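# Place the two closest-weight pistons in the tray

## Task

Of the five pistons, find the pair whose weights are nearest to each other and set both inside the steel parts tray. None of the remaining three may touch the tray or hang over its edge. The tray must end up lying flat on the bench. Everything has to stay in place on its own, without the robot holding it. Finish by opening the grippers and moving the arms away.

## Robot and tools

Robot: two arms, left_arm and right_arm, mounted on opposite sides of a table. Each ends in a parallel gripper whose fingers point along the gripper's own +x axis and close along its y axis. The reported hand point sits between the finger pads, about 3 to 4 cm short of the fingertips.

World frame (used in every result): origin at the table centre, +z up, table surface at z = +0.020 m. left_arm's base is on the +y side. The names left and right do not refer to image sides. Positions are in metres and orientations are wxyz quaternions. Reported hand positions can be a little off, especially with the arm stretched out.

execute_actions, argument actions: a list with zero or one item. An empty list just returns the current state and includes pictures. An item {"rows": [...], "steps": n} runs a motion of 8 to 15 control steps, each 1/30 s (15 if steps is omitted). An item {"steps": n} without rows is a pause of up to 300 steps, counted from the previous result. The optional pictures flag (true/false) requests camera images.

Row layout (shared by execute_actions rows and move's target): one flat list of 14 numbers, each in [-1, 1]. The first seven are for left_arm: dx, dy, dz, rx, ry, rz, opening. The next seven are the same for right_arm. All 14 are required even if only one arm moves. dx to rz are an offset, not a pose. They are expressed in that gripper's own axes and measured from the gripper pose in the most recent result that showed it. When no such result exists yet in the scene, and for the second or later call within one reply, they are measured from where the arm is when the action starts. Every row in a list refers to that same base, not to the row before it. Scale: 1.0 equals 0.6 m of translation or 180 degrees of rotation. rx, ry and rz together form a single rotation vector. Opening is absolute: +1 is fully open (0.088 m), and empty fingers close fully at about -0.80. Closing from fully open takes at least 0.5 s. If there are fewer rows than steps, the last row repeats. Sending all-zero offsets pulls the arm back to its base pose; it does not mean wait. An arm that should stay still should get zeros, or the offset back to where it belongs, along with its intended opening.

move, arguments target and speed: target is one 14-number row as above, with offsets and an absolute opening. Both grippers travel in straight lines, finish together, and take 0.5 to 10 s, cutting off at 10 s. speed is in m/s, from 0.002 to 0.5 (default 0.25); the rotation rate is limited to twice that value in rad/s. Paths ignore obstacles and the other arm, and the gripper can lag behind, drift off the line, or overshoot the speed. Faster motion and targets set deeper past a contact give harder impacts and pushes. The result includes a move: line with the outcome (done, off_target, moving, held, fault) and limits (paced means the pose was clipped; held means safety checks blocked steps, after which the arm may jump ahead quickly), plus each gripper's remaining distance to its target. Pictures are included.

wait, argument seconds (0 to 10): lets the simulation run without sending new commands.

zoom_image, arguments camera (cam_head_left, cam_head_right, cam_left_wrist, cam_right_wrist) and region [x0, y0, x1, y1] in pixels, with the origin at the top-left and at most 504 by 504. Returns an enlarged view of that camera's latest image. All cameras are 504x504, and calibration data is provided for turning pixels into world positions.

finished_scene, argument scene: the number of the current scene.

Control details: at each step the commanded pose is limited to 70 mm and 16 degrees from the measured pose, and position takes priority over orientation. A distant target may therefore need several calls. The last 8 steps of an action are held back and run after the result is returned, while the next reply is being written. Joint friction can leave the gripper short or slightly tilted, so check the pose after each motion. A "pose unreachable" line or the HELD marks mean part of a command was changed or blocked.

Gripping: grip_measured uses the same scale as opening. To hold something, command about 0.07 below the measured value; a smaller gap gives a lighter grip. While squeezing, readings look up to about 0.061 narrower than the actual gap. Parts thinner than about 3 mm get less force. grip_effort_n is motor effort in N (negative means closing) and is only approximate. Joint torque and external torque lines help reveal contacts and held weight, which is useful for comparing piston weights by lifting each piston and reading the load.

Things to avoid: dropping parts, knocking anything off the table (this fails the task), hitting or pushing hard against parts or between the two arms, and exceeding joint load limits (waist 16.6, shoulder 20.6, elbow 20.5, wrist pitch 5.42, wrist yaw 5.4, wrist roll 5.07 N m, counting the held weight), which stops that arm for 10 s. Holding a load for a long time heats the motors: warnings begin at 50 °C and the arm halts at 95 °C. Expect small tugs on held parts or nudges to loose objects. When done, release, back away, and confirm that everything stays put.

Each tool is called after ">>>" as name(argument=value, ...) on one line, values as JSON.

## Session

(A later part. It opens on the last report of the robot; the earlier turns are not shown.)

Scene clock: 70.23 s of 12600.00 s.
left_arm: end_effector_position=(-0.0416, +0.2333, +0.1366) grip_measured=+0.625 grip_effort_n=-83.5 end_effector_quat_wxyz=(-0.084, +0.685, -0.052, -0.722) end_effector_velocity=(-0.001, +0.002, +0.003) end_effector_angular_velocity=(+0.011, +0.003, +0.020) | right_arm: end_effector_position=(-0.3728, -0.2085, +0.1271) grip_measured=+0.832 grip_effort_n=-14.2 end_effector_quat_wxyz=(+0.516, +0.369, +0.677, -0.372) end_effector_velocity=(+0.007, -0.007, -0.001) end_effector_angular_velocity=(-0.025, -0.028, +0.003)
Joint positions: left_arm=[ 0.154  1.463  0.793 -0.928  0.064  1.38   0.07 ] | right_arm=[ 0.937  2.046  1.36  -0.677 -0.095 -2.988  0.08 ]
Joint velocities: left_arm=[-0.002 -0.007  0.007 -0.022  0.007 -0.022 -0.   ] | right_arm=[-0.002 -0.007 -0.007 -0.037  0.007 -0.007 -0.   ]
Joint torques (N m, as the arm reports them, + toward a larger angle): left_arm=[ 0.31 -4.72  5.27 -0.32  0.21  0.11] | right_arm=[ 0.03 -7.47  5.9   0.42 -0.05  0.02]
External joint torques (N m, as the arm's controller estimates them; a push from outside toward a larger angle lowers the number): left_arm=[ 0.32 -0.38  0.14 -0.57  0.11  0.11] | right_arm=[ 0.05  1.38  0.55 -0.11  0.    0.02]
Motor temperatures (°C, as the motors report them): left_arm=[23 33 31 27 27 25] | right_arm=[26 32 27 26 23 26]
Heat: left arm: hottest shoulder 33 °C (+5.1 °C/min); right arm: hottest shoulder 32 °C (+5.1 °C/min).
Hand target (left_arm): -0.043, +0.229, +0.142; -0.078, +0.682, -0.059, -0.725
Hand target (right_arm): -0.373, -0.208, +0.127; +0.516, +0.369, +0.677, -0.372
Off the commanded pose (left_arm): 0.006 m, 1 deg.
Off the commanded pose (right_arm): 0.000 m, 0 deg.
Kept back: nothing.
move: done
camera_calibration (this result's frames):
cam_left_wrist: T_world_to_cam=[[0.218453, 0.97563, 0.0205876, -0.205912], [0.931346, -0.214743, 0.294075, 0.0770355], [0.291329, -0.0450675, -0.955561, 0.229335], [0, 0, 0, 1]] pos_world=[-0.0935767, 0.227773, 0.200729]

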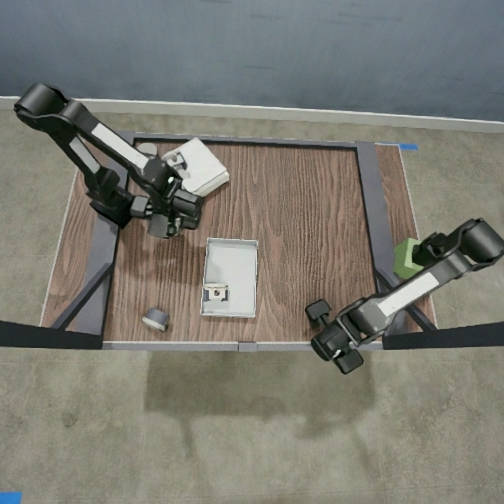

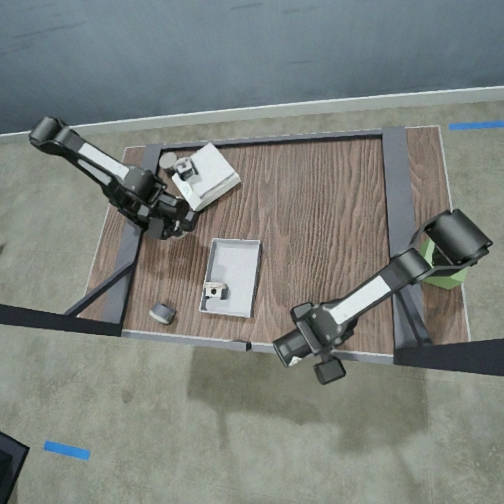

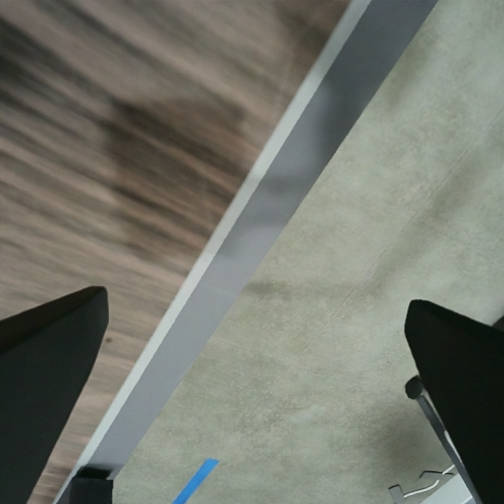

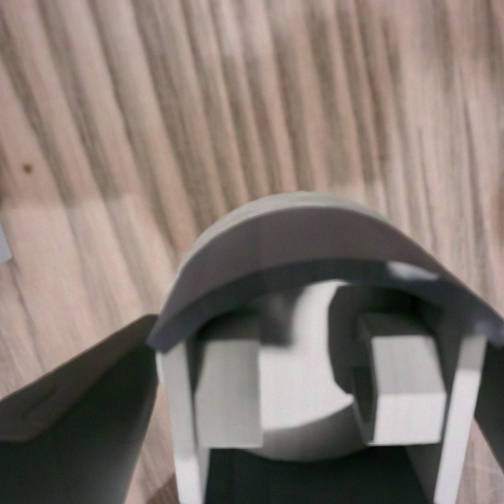

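>>> move(target=[-0.02,0.35,0.09,-0.07,0.017,0,0.45,0,0,0,0,0,0,0.83], speed=0.2)

Scene clock: 72.23 s of 12600.00 s.
left_arm: end_effector_position=(-0.1319, +0.0384, +0.1423) grip_measured=+0.625 grip_effort_n=-83.5 end_effector_quat_wxyz=(-0.008, +0.708, +0.026, -0.706) end_effector_velocity=(+0.000, -0.005, +0.004) end_effector_angular_velocity=(-0.011, -0.021, +0.033) | right_arm: end_effector_position=(-0.3728, -0.2085, +0.1271) grip_measured=+0.832 grip_effort_n=-13.7 end_effector_quat_wxyz=(+0.516, +0.369, +0.677, -0.372) end_effector_velocity=(+0.004, -0.002, +0.001) end_effector_angular_velocity=(-0.009, -0.016, +0.003)
Joint positions: left_arm=[ 0.113  2.272  1.879 -1.222  0.017  1.12   0.07 ] | right_arm=[ 0.937  2.046  1.36  -0.677 -0.095 -2.988  0.08 ]
Joint velocities: left_arm=[-0.002  0.012  0.037 -0.022 -0.022 -0.037 -0.   ] | right_arm=[-0.002 -0.002  0.002 -0.022  0.007 -0.007  0.   ]
Joint torques (N m, as the arm reports them, + toward a larger angle): left_arm=[-0.38 -8.15  5.65 -0.38 -0.01 -0.13] | right_arm=[ 0.01 -7.47  5.92  0.42 -0.06  0.04]
External joint torques (N m, as the arm's controller estimates them; a push from outside toward a larger angle lowers the number): left_arm=[-0.39  2.27  0.1  -0.62 -0.06 -0.13] | right_arm=[ 0.08  1.39  0.51 -0.14 -0.01  0.03]
Motor temperatures (°C, as the motors report them): left_arm=[23 33 32 27 27 25] | right_arm=[26 32 27 26 23 26]
Heat: left arm: hottest shoulder 33 °C (+4.1 °C/min); right arm: hottest shoulder 32 °C (+4.1 °C/min).
Hand target (left_arm): -0.134, +0.036, +0.143; -0.006, +0.708, +0.025, -0.705
Hand target (right_arm): -0.373, -0.208, +0.127; +0.516, +0.369, +0.677, -0.372
Off the commanded pose (left_arm): 0.003 m, 0 deg.
Off the commanded pose (right_arm): 0.000 m, 0 deg.
Kept back: nothing.
move: done
camera_calibration (this result's frames):
cam_left_wrist: T_world_to_cam=[[0.00167252, 0.999535, 0.0304573, -0.0270638], [0.936086, -0.0122788, 0.351557, 0.102207], [0.351768, 0.0279227, -0.935671, 0.25468], [0, 0, 0, 1]] pos_world=[-0.185217, 0.0211949, 0.203189]

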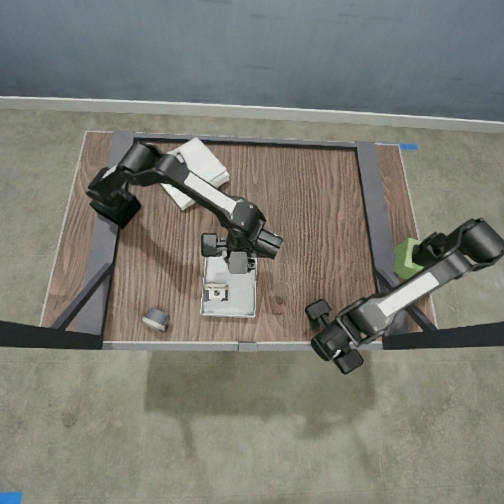

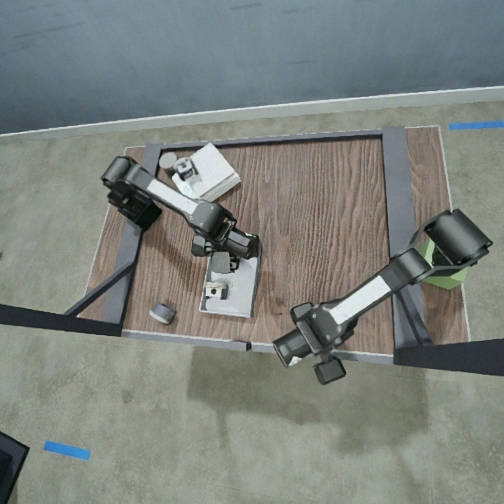

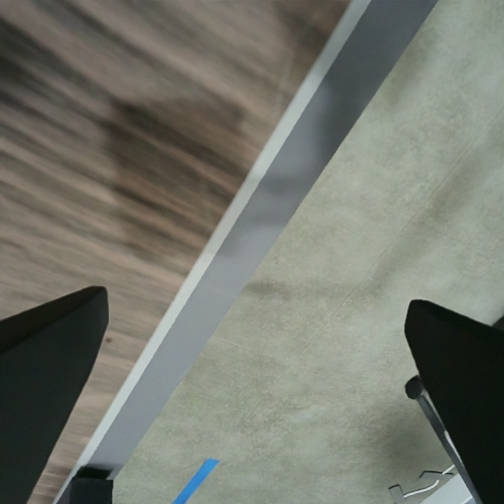

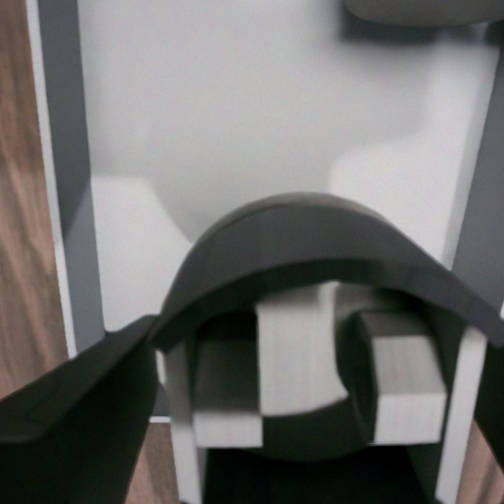

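>>> move(target=[0.125,-0.005,0.022,0,0,0.006,0.45,0,0,0,0,0,0,0.83], speed=0.05)

>>> move(target=[0,0,0,0,0,0,1,0,0,0,0,0,0,0.83])

>>> move(target=[-0.2,0,0,0,0,0,1,0,0,0,0,0,0,0.83], speed=0.2)

>>> move(target=[-0.05,-0.3,-0.15,0,0,0,1,0,0,0,0,0,0,0.83])

Scene clock: 74.37 s of 12600.00 s.
left_arm: end_effector_position=(-0.1453, +0.0412, +0.0760) grip_measured=+0.625 grip_effort_n=-83.5 end_effector_quat_wxyz=(+0.005, +0.705, +0.013, -0.709) end_effector_velocity=(+0.004, +0.002, -0.001) end_effector_angular_velocity=(+0.001, -0.025, +0.019) | right_arm: end_effector_position=(-0.3728, -0.2085, +0.1271) grip_measured=+0.832 grip_effort_n=-14.2 end_effector_quat_wxyz=(+0.516, +0.369, +0.677, -0.372) end_effector_velocity=(+0.003, -0.005, -0.003) end_effector_angular_velocity=(-0.025, -0.010, +0.006)
Joint positions: left_arm=[ 0.079  2.328  1.702 -0.953  0.009  1.087  0.07 ] | right_arm=[ 0.937  2.046  1.36  -0.677 -0.095 -2.988  0.08 ]
Joint velocities: left_arm=[-0.002 -0.002 -0.007 -0.007 -0.022 -0.022  0.   ] | right_arm=[-0.002  0.002 -0.002 -0.022 -0.007 -0.007 -0.   ]
Joint torques (N m, as the arm reports them, + toward a larger angle): left_arm=[-0.17 -7.63  3.05  0.32  0.05 -0.1 ] | right_arm=[ 0.03 -7.47  5.94  0.4  -0.05  0.02]
External joint torques (N m, as the arm's controller estimates them; a push from outside toward a larger angle lowers the number): left_arm=[-0.21  2.77 -2.18  0.02  0.01 -0.1 ] | right_arm=[ 0.02  1.25  0.62 -0.14  0.02  0.02]
Motor temperatures (°C, as the motors report them): left_arm=[23 34 32 27 27 25] | right_arm=[26 33 27 26 23 26]
Heat: left arm: hottest shoulder 34 °C (+5.1 °C/min); right arm: hottest shoulder 33 °C (+5.1 °C/min).
Hand target (left_arm): -0.145, +0.045, +0.068; -0.001, +0.708, +0.019, -0.706
Hand target (right_arm): -0.373, -0.208, +0.127; +0.516, +0.369, +0.677, -0.372
Off the commanded pose (left_arm): 0.009 m, 1 deg.
Off the commanded pose (right_arm): 0.000 m, 0 deg.
Kept back: nothing.
move: off_target (left_arm)
camera_calibration (this result's frames):
cam_left_wrist: T_world_to_cam=[[0.00235681, 0.999984, -0.00519904, -0.0250816], [0.938684, -0.00041979, 0.344778, 0.138533], [0.34477, -0.00569283, -0.93867, 0.197809], [0, 0, 0, 1]] pos_world=[-0.198178, 0.0262654, 0.137784]

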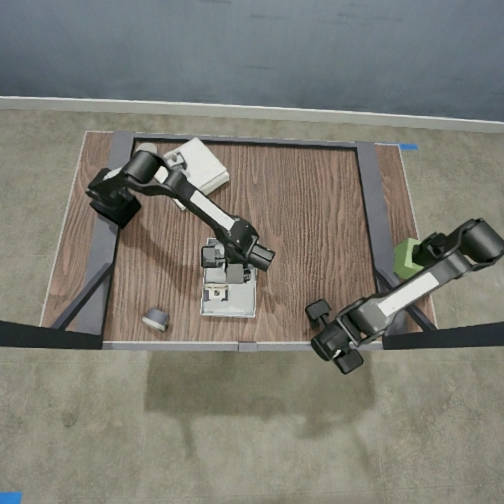

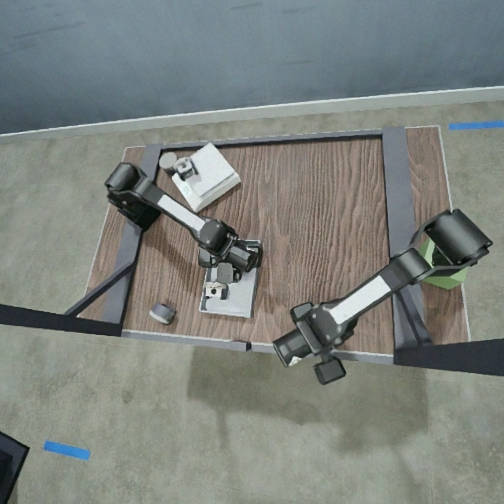

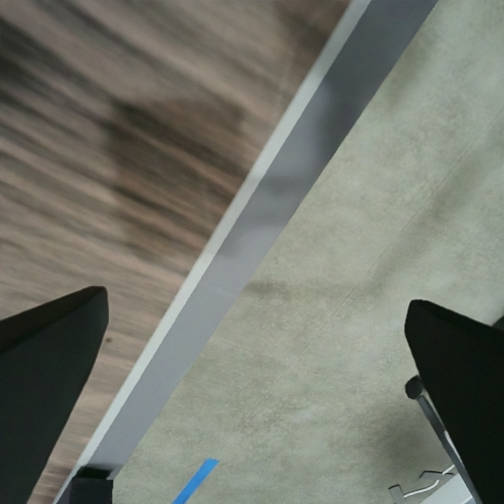

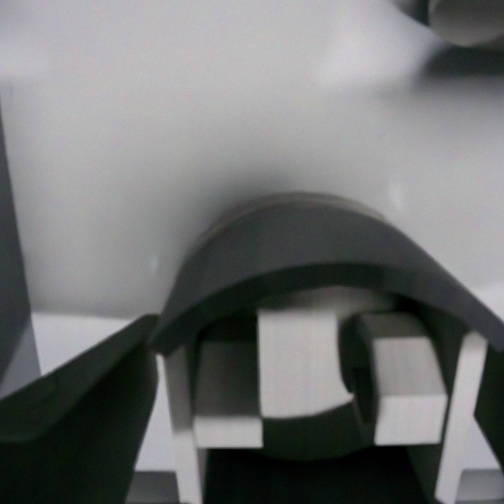

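Scene clock: 75.00 s of 12600.00 s.
left_arm: end_effector_position=(-0.1454, +0.0410, +0.0760) grip_measured=+1.000 grip_effort_n=16.0 end_effector_quat_wxyz=(+0.005, +0.705, +0.013, -0.709) end_effector_velocity=(+0.000, +0.000, +0.002) end_effector_angular_velocity=(-0.001, -0.008, -0.010) | right_arm: end_effector_position=(-0.3728, -0.2085, +0.1271) grip_measured=+0.832 grip_effort_n=-13.7 end_effector_quat_wxyz=(+0.516, +0.369, +0.677, -0.372) end_effector_velocity=(+0.002, -0.003, -0.001) end_effector_angular_velocity=(-0.021, -0.007, +0.006)
Joint positions: left_arm=[ 0.079  2.328  1.702 -0.952  0.009  1.087  0.088] | right_arm=[ 0.937  2.046  1.36  -0.677 -0.095 -2.988  0.08 ]
Joint velocities: left_arm=[-0.002 -0.002  0.002 -0.007 -0.007  0.007  0.   ] | right_arm=[-0.002  0.002  0.002 -0.022 -0.007 -0.007 -0.   ]
Joint torques (N m, as the arm reports them, + toward a larger angle): left_arm=[-0.06 -8.67  3.77 -0.15  0.08 -0.01] | right_arm=[ 0.   -7.46  5.91  0.41 -0.06  0.03]
External joint torques (N m, as the arm's controller estimates them; a push from outside toward a larger angle lowers the number): left_arm=[-0.06  1.87 -1.58 -0.47  0.02 -0.01] | right_arm=[ 0.05  1.35  0.51 -0.15  0.    0.02]
Motor temperatures (°C, as the motors report them): left_arm=[23 34 32 27 27 25] | right_arm=[26 33 27 26 23 26]
Heat: left arm: hottest shoulder 34 °C (+5.0 °C/min); right arm: hottest shoulder 33 °C (+5.0 °C/min).
Hand target (left_arm): -0.145, +0.041, +0.076; +0.005, +0.705, +0.013, -0.709
Hand target (right_arm): -0.373, -0.208, +0.127; +0.516, +0.369, +0.677, -0.372
Off the commanded pose (left_arm): 0.000 m, 0 deg.
Off the commanded pose (right_arm): 0.000 m, 0 deg.
Kept back: nothing.
move: done
camera_calibration (this result's frames):
cam_left_wrist: T_world_to_cam=[[0.00235391, 0.999978, -0.00622626, -0.0247796], [0.938859, -0.000066277, 0.344302, 0.138684], [0.344294, -0.00665604, -0.938838, 0.197827], [0, 0, 0, 1]] pos_world=[-0.198257, 0.026105, 0.137824]

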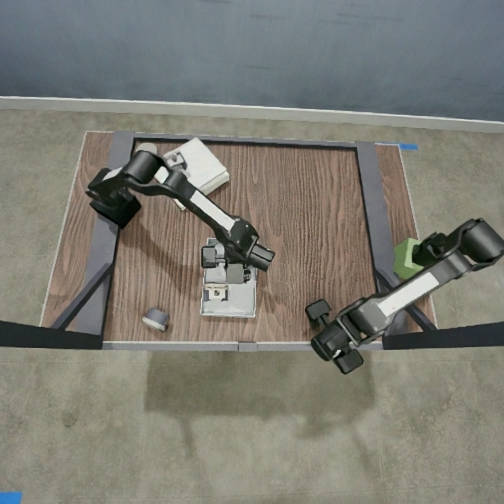

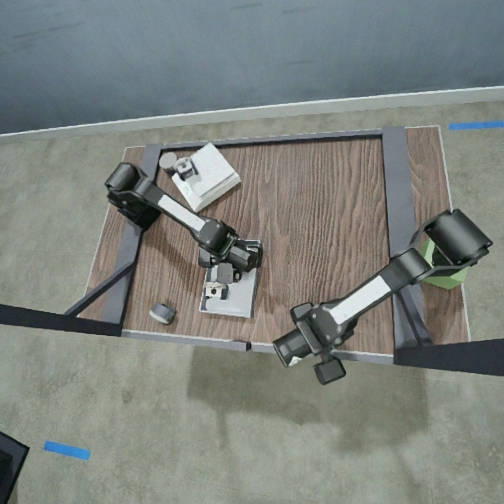

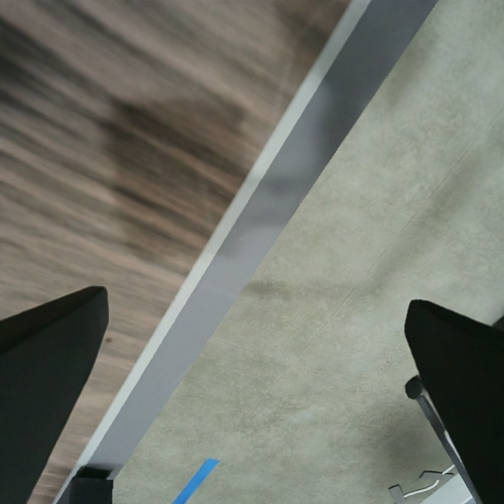

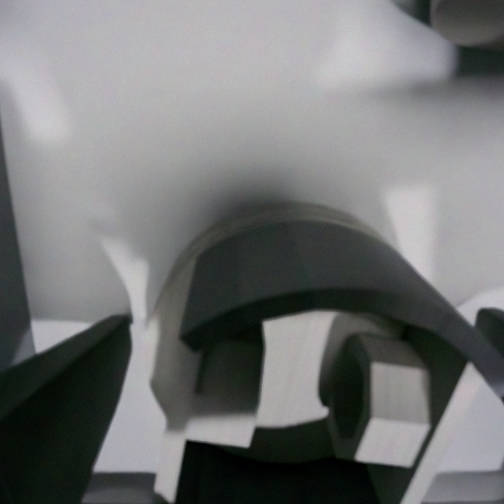

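Scene clock: 76.20 s of 12600.00 s.
left_arm: end_effector_position=(-0.1456, +0.0406, +0.1938) grip_measured=+1.000 grip_effort_n=15.6 end_effector_quat_wxyz=(+0.003, +0.706, +0.014, -0.708) end_effector_velocity=(-0.001, +0.003, +0.000) end_effector_angular_velocity=(+0.010, +0.003, -0.010) | right_arm: end_effector_position=(-0.3728, -0.2085, +0.1271) grip_measured=+0.832 grip_effort_n=-13.7 end_effector_quat_wxyz=(+0.516, +0.369, +0.677, -0.372) end_effector_velocity=(+0.004, -0.006, -0.002) end_effector_angular_velocity=(-0.025, -0.010, +0.006)
Joint positions: left_arm=[ 0.079  2.244  2.037 -1.376  0.009  1.087  0.088] | right_arm=[ 0.937  2.046  1.36  -0.677 -0.095 -2.988  0.08 ]
Joint velocities: left_arm=[-0.002 -0.002 -0.002 -0.007  0.007  0.007  0.   ] | right_arm=[-0.002 -0.002 -0.007 -0.022 -0.007 -0.007 -0.   ]
Joint torques (N m, as the arm reports them, + toward a larger angle): left_arm=[ 0.23 -8.62  5.44 -0.29  0.07  0.08] | right_arm=[ 0.02 -7.46  5.94  0.41 -0.06  0.03]
External joint torques (N m, as the arm's controller estimates them; a push from outside toward a larger angle lowers the number): left_arm=[ 0.16  1.64 -0.18 -0.59  0.02  0.07] | right_arm=[ 0.02  1.34  0.59 -0.13  0.    0.02]
Motor temperatures (°C, as the motors report them): left_arm=[23 34 32 27 27 25] | right_arm=[26 33 27 26 23 26]
Heat: left arm: hottest shoulder 34 °C (+5.1 °C/min); right arm: hottest shoulder 33 °C (+5.1 °C/min).
Hand target (left_arm): -0.145, +0.039, +0.196; +0.005, +0.705, +0.012, -0.709
Hand target (right_arm): -0.373, -0.208, +0.127; +0.516, +0.369, +0.677, -0.372
Off the commanded pose (left_arm): 0.002 m, 0 deg.
Off the commanded pose (right_arm): 0.000 m, 0 deg.
Kept back: nothing.
move: done
camera_calibration (this result's frames):
cam_left_wrist: T_world_to_cam=[[0.00236297, 0.999996, -0.00143252, -0.0246118], [0.938042, -0.00172018, 0.346518, 0.0977923], [0.346514, -0.00216258, -0.938042, 0.308522], [0, 0, 0, 1]] pos_world=[-0.198582, 0.0254471, 0.255485]

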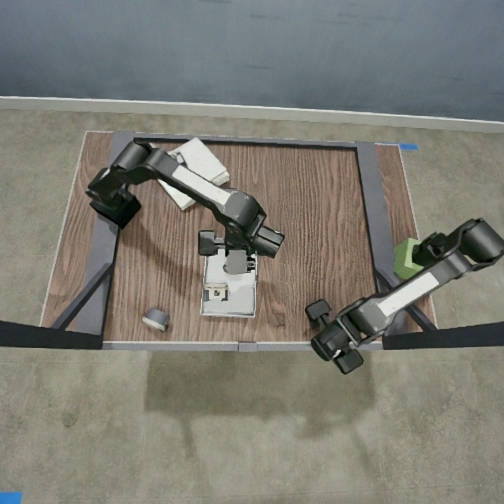

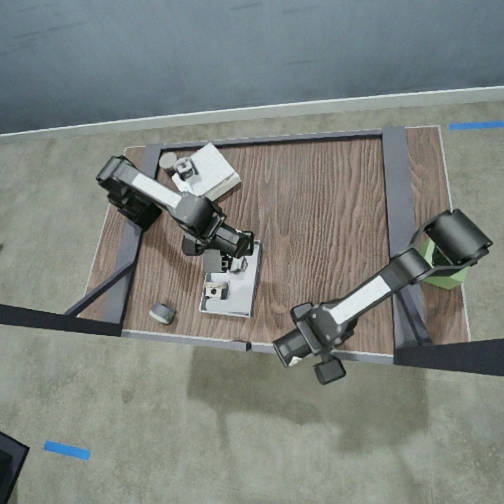

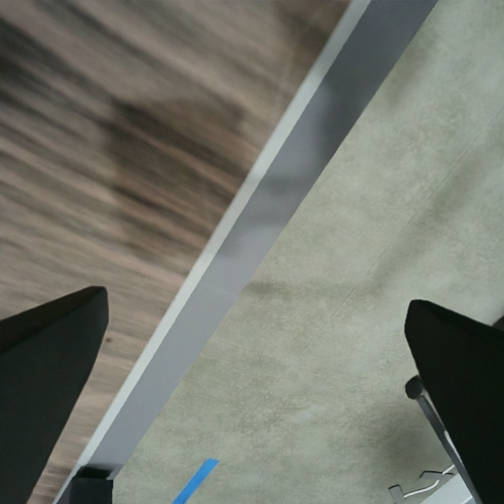

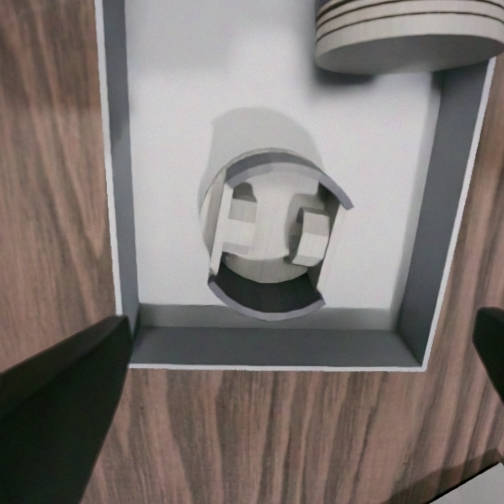

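Scene clock: 77.60 s of 12600.00 s.
left_arm: end_effector_position=(-0.0613, +0.2196, +0.2275) grip_measured=+1.000 grip_effort_n=16.0 end_effector_quat_wxyz=(+0.004, +0.706, +0.013, -0.708) end_effector_velocity=(+0.002, +0.002, +0.002) end_effector_angular_velocity=(-0.005, -0.005, +0.005) | right_arm: end_effector_position=(-0.3728, -0.2085, +0.1271) grip_measured=+0.832 grip_effort_n=-13.7 end_effector_quat_wxyz=(+0.516, +0.369, +0.677, -0.372) end_effector_velocity=(+0.003, -0.004, -0.001) end_effector_angular_velocity=(-0.024, -0.006, -0.008)
Joint positions: left_arm=[ 0.064  1.443  1.15  -1.288  0.009  1.072  0.088] | right_arm=[ 0.937  2.046  1.36  -0.677 -0.095 -2.988  0.08 ]
Joint velocities: left_arm=[-0.002 -0.012 -0.002 -0.007 -0.007 -0.007  0.   ] | right_arm=[-0.002 -0.002 -0.002 -0.022 -0.007  0.007 -0.   ]
Joint torques (N m, as the arm reports them, + toward a larger angle): left_arm=[-0.29 -4.75  3.28 -0.26  0.09 -0.14] | right_arm=[ 0.03 -7.47  5.91  0.41 -0.06  0.03]
External joint torques (N m, as the arm's controller estimates them; a push from outside toward a larger angle lowers the number): left_arm=[-0.31 -0.05 -2.39 -0.57  0.04 -0.14] | right_arm=[ 0.04  1.37  0.5  -0.15  0.    0.03]
Motor temperatures (°C, as the motors report them): left_arm=[23 35 32 27 27 25] | right_arm=[26 33 27 26 23 26]
Heat: left arm: hottest shoulder 35 °C (+6.0 °C/min); right arm: hottest shoulder 33 °C (+5.0 °C/min).
Hand target (left_arm): -0.061, +0.223, +0.227; +0.003, +0.706, +0.014, -0.708
Hand target (right_arm): -0.373, -0.208, +0.127; +0.516, +0.369, +0.677, -0.372
Off the commanded pose (left_arm): 0.003 m, 0 deg.
Off the commanded pose (right_arm): 0.000 m, 0 deg.
Kept back: nothing.
move: done
camera_calibration (this result's frames):
cam_left_wrist: T_world_to_cam=[[0.00274279, 0.999988, -0.00410826, -0.203097], [0.938443, -0.00115484, 0.345433, 0.00749246], [0.345424, -0.00480282, -0.938434, 0.311922], [0, 0, 0, 1]] pos_world=[-0.11422, 0.204601, 0.289296]

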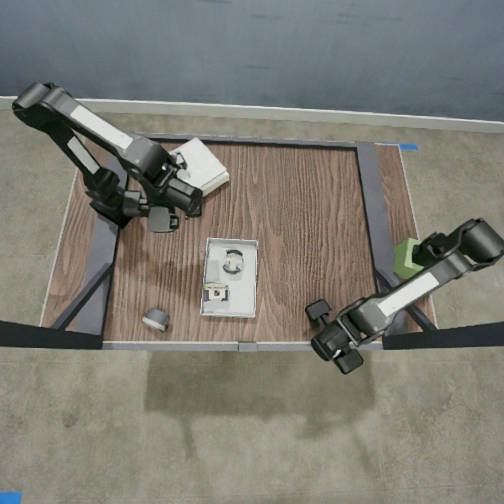

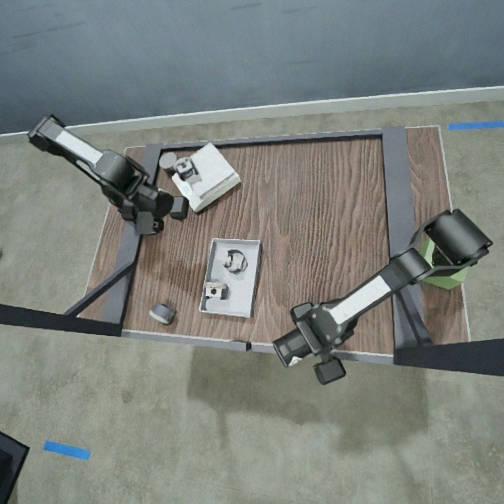

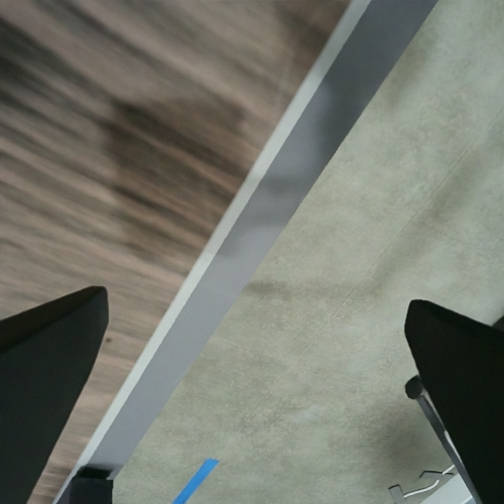

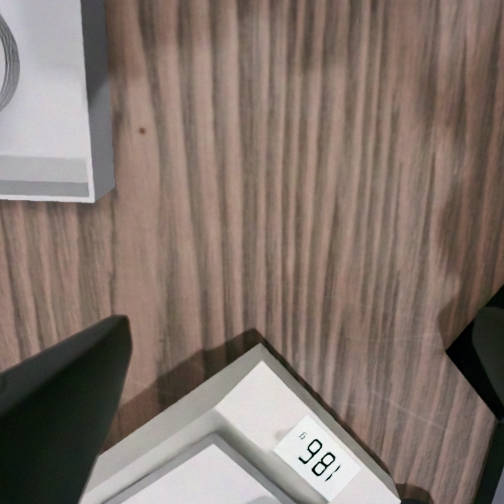

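>>> execute_actions(actions=[])

Scene clock: 78.77 s of 12600.00 s.
left_arm: end_effector_position=(-0.0612, +0.2198, +0.2275) grip_measured=+1.000 grip_effort_n=15.6 end_effector_quat_wxyz=(+0.004, +0.706, +0.013, -0.708) end_effector_velocity=(-0.000, +0.006, -0.000) end_effector_angular_velocity=(+0.023, -0.004, +0.000) | right_arm: end_effector_position=(-0.3728, -0.2085, +0.1271) grip_measured=+0.832 grip_effort_n=-13.7 end_effector_quat_wxyz=(+0.516, +0.369, +0.677, -0.372) end_effector_velocity=(+0.001, -0.002, +0.000) end_effector_angular_velocity=(-0.009, +0.001, +0.006)
Joint positions: left_arm=[ 0.064  1.442  1.149 -1.288  0.009  1.072  0.088] | right_arm=[ 0.937  2.046  1.36  -0.677 -0.095 -2.988  0.08 ]
Joint velocities: left_arm=[-0.007 -0.002 -0.002 -0.022  0.007 -0.007  0.   ] | right_arm=[-0.002 -0.002 -0.002 -0.007 -0.007 -0.007 -0.   ]
Joint torques (N m, as the arm reports them, + toward a larger angle): left_arm=[-0.4  -4.7   3.29 -0.23  0.07 -0.11] | right_arm=[ 0.03 -7.45  5.91  0.42 -0.07  0.03]
External joint torques (N m, as the arm's controller estimates them; a push from outside toward a larger angle lowers the number): left_arm=[-0.4  -0.03 -2.31 -0.52  0.02 -0.11] | right_arm=[ 0.02  1.38  0.53 -0.13  0.    0.02]
Motor temperatures (°C, as the motors report them): left_arm=[23 34 32 27 27 25] | right_arm=[26 33 27 26 23 26]
Heat: left arm: hottest shoulder 34 °C (+5.0 °C/min); right arm: hottest shoulder 33 °C (+5.0 °C/min).
Hand target (left_arm): -0.061, +0.223, +0.227; +0.003, +0.706, +0.014, -0.708
Hand target (right_arm): -0.373, -0.208, +0.127; +0.516, +0.369, +0.677, -0.372
Off the commanded pose (left_arm): 0.003 m, 0 deg.
Off the commanded pose (right_arm): 0.000 m, 0 deg.
Kept back: nothing.
Steps of this call (steps 1 to 35: nothing new was sent). Readings (end_effector_position):
1: left_arm (-0.0612, +0.2197, +0.2275) | right_arm (-0.3728, -0.2085, +0.1271)
2: left_arm (-0.0612, +0.2197, +0.2275) | right_arm (-0.3728, -0.2085, +0.1271)
4: left_arm (-0.0612, +0.2197, +0.2276) | right_arm (-0.3728, -0.2085, +0.1271)
8: left_arm (-0.0612, +0.2198, +0.2275) | right_arm (-0.3728, -0.2085, +0.1271)
35: the state above
camera_calibration (this result's frames):
cam_left_wrist: T_world_to_cam=[[0.00274279, 0.999988, -0.00410826, -0.203275], [0.938443, -0.00115484, 0.345433, 0.00741592], [0.345424, -0.00480282, -0.938434, 0.311867], [0, 0, 0, 1]] pos_world=[-0.114128, 0.204779, 0.28927]

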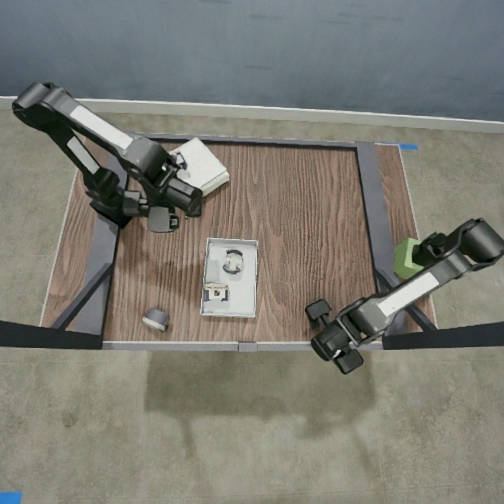

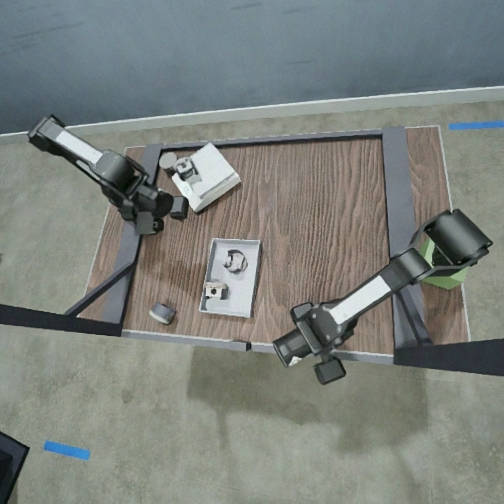

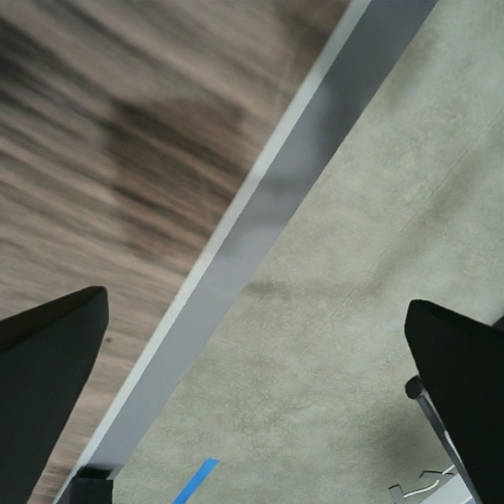

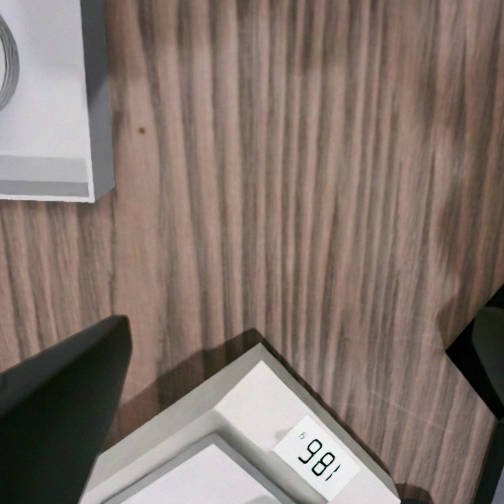

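>>> finished_scene(scene=1)

The scene is finished: the task was done.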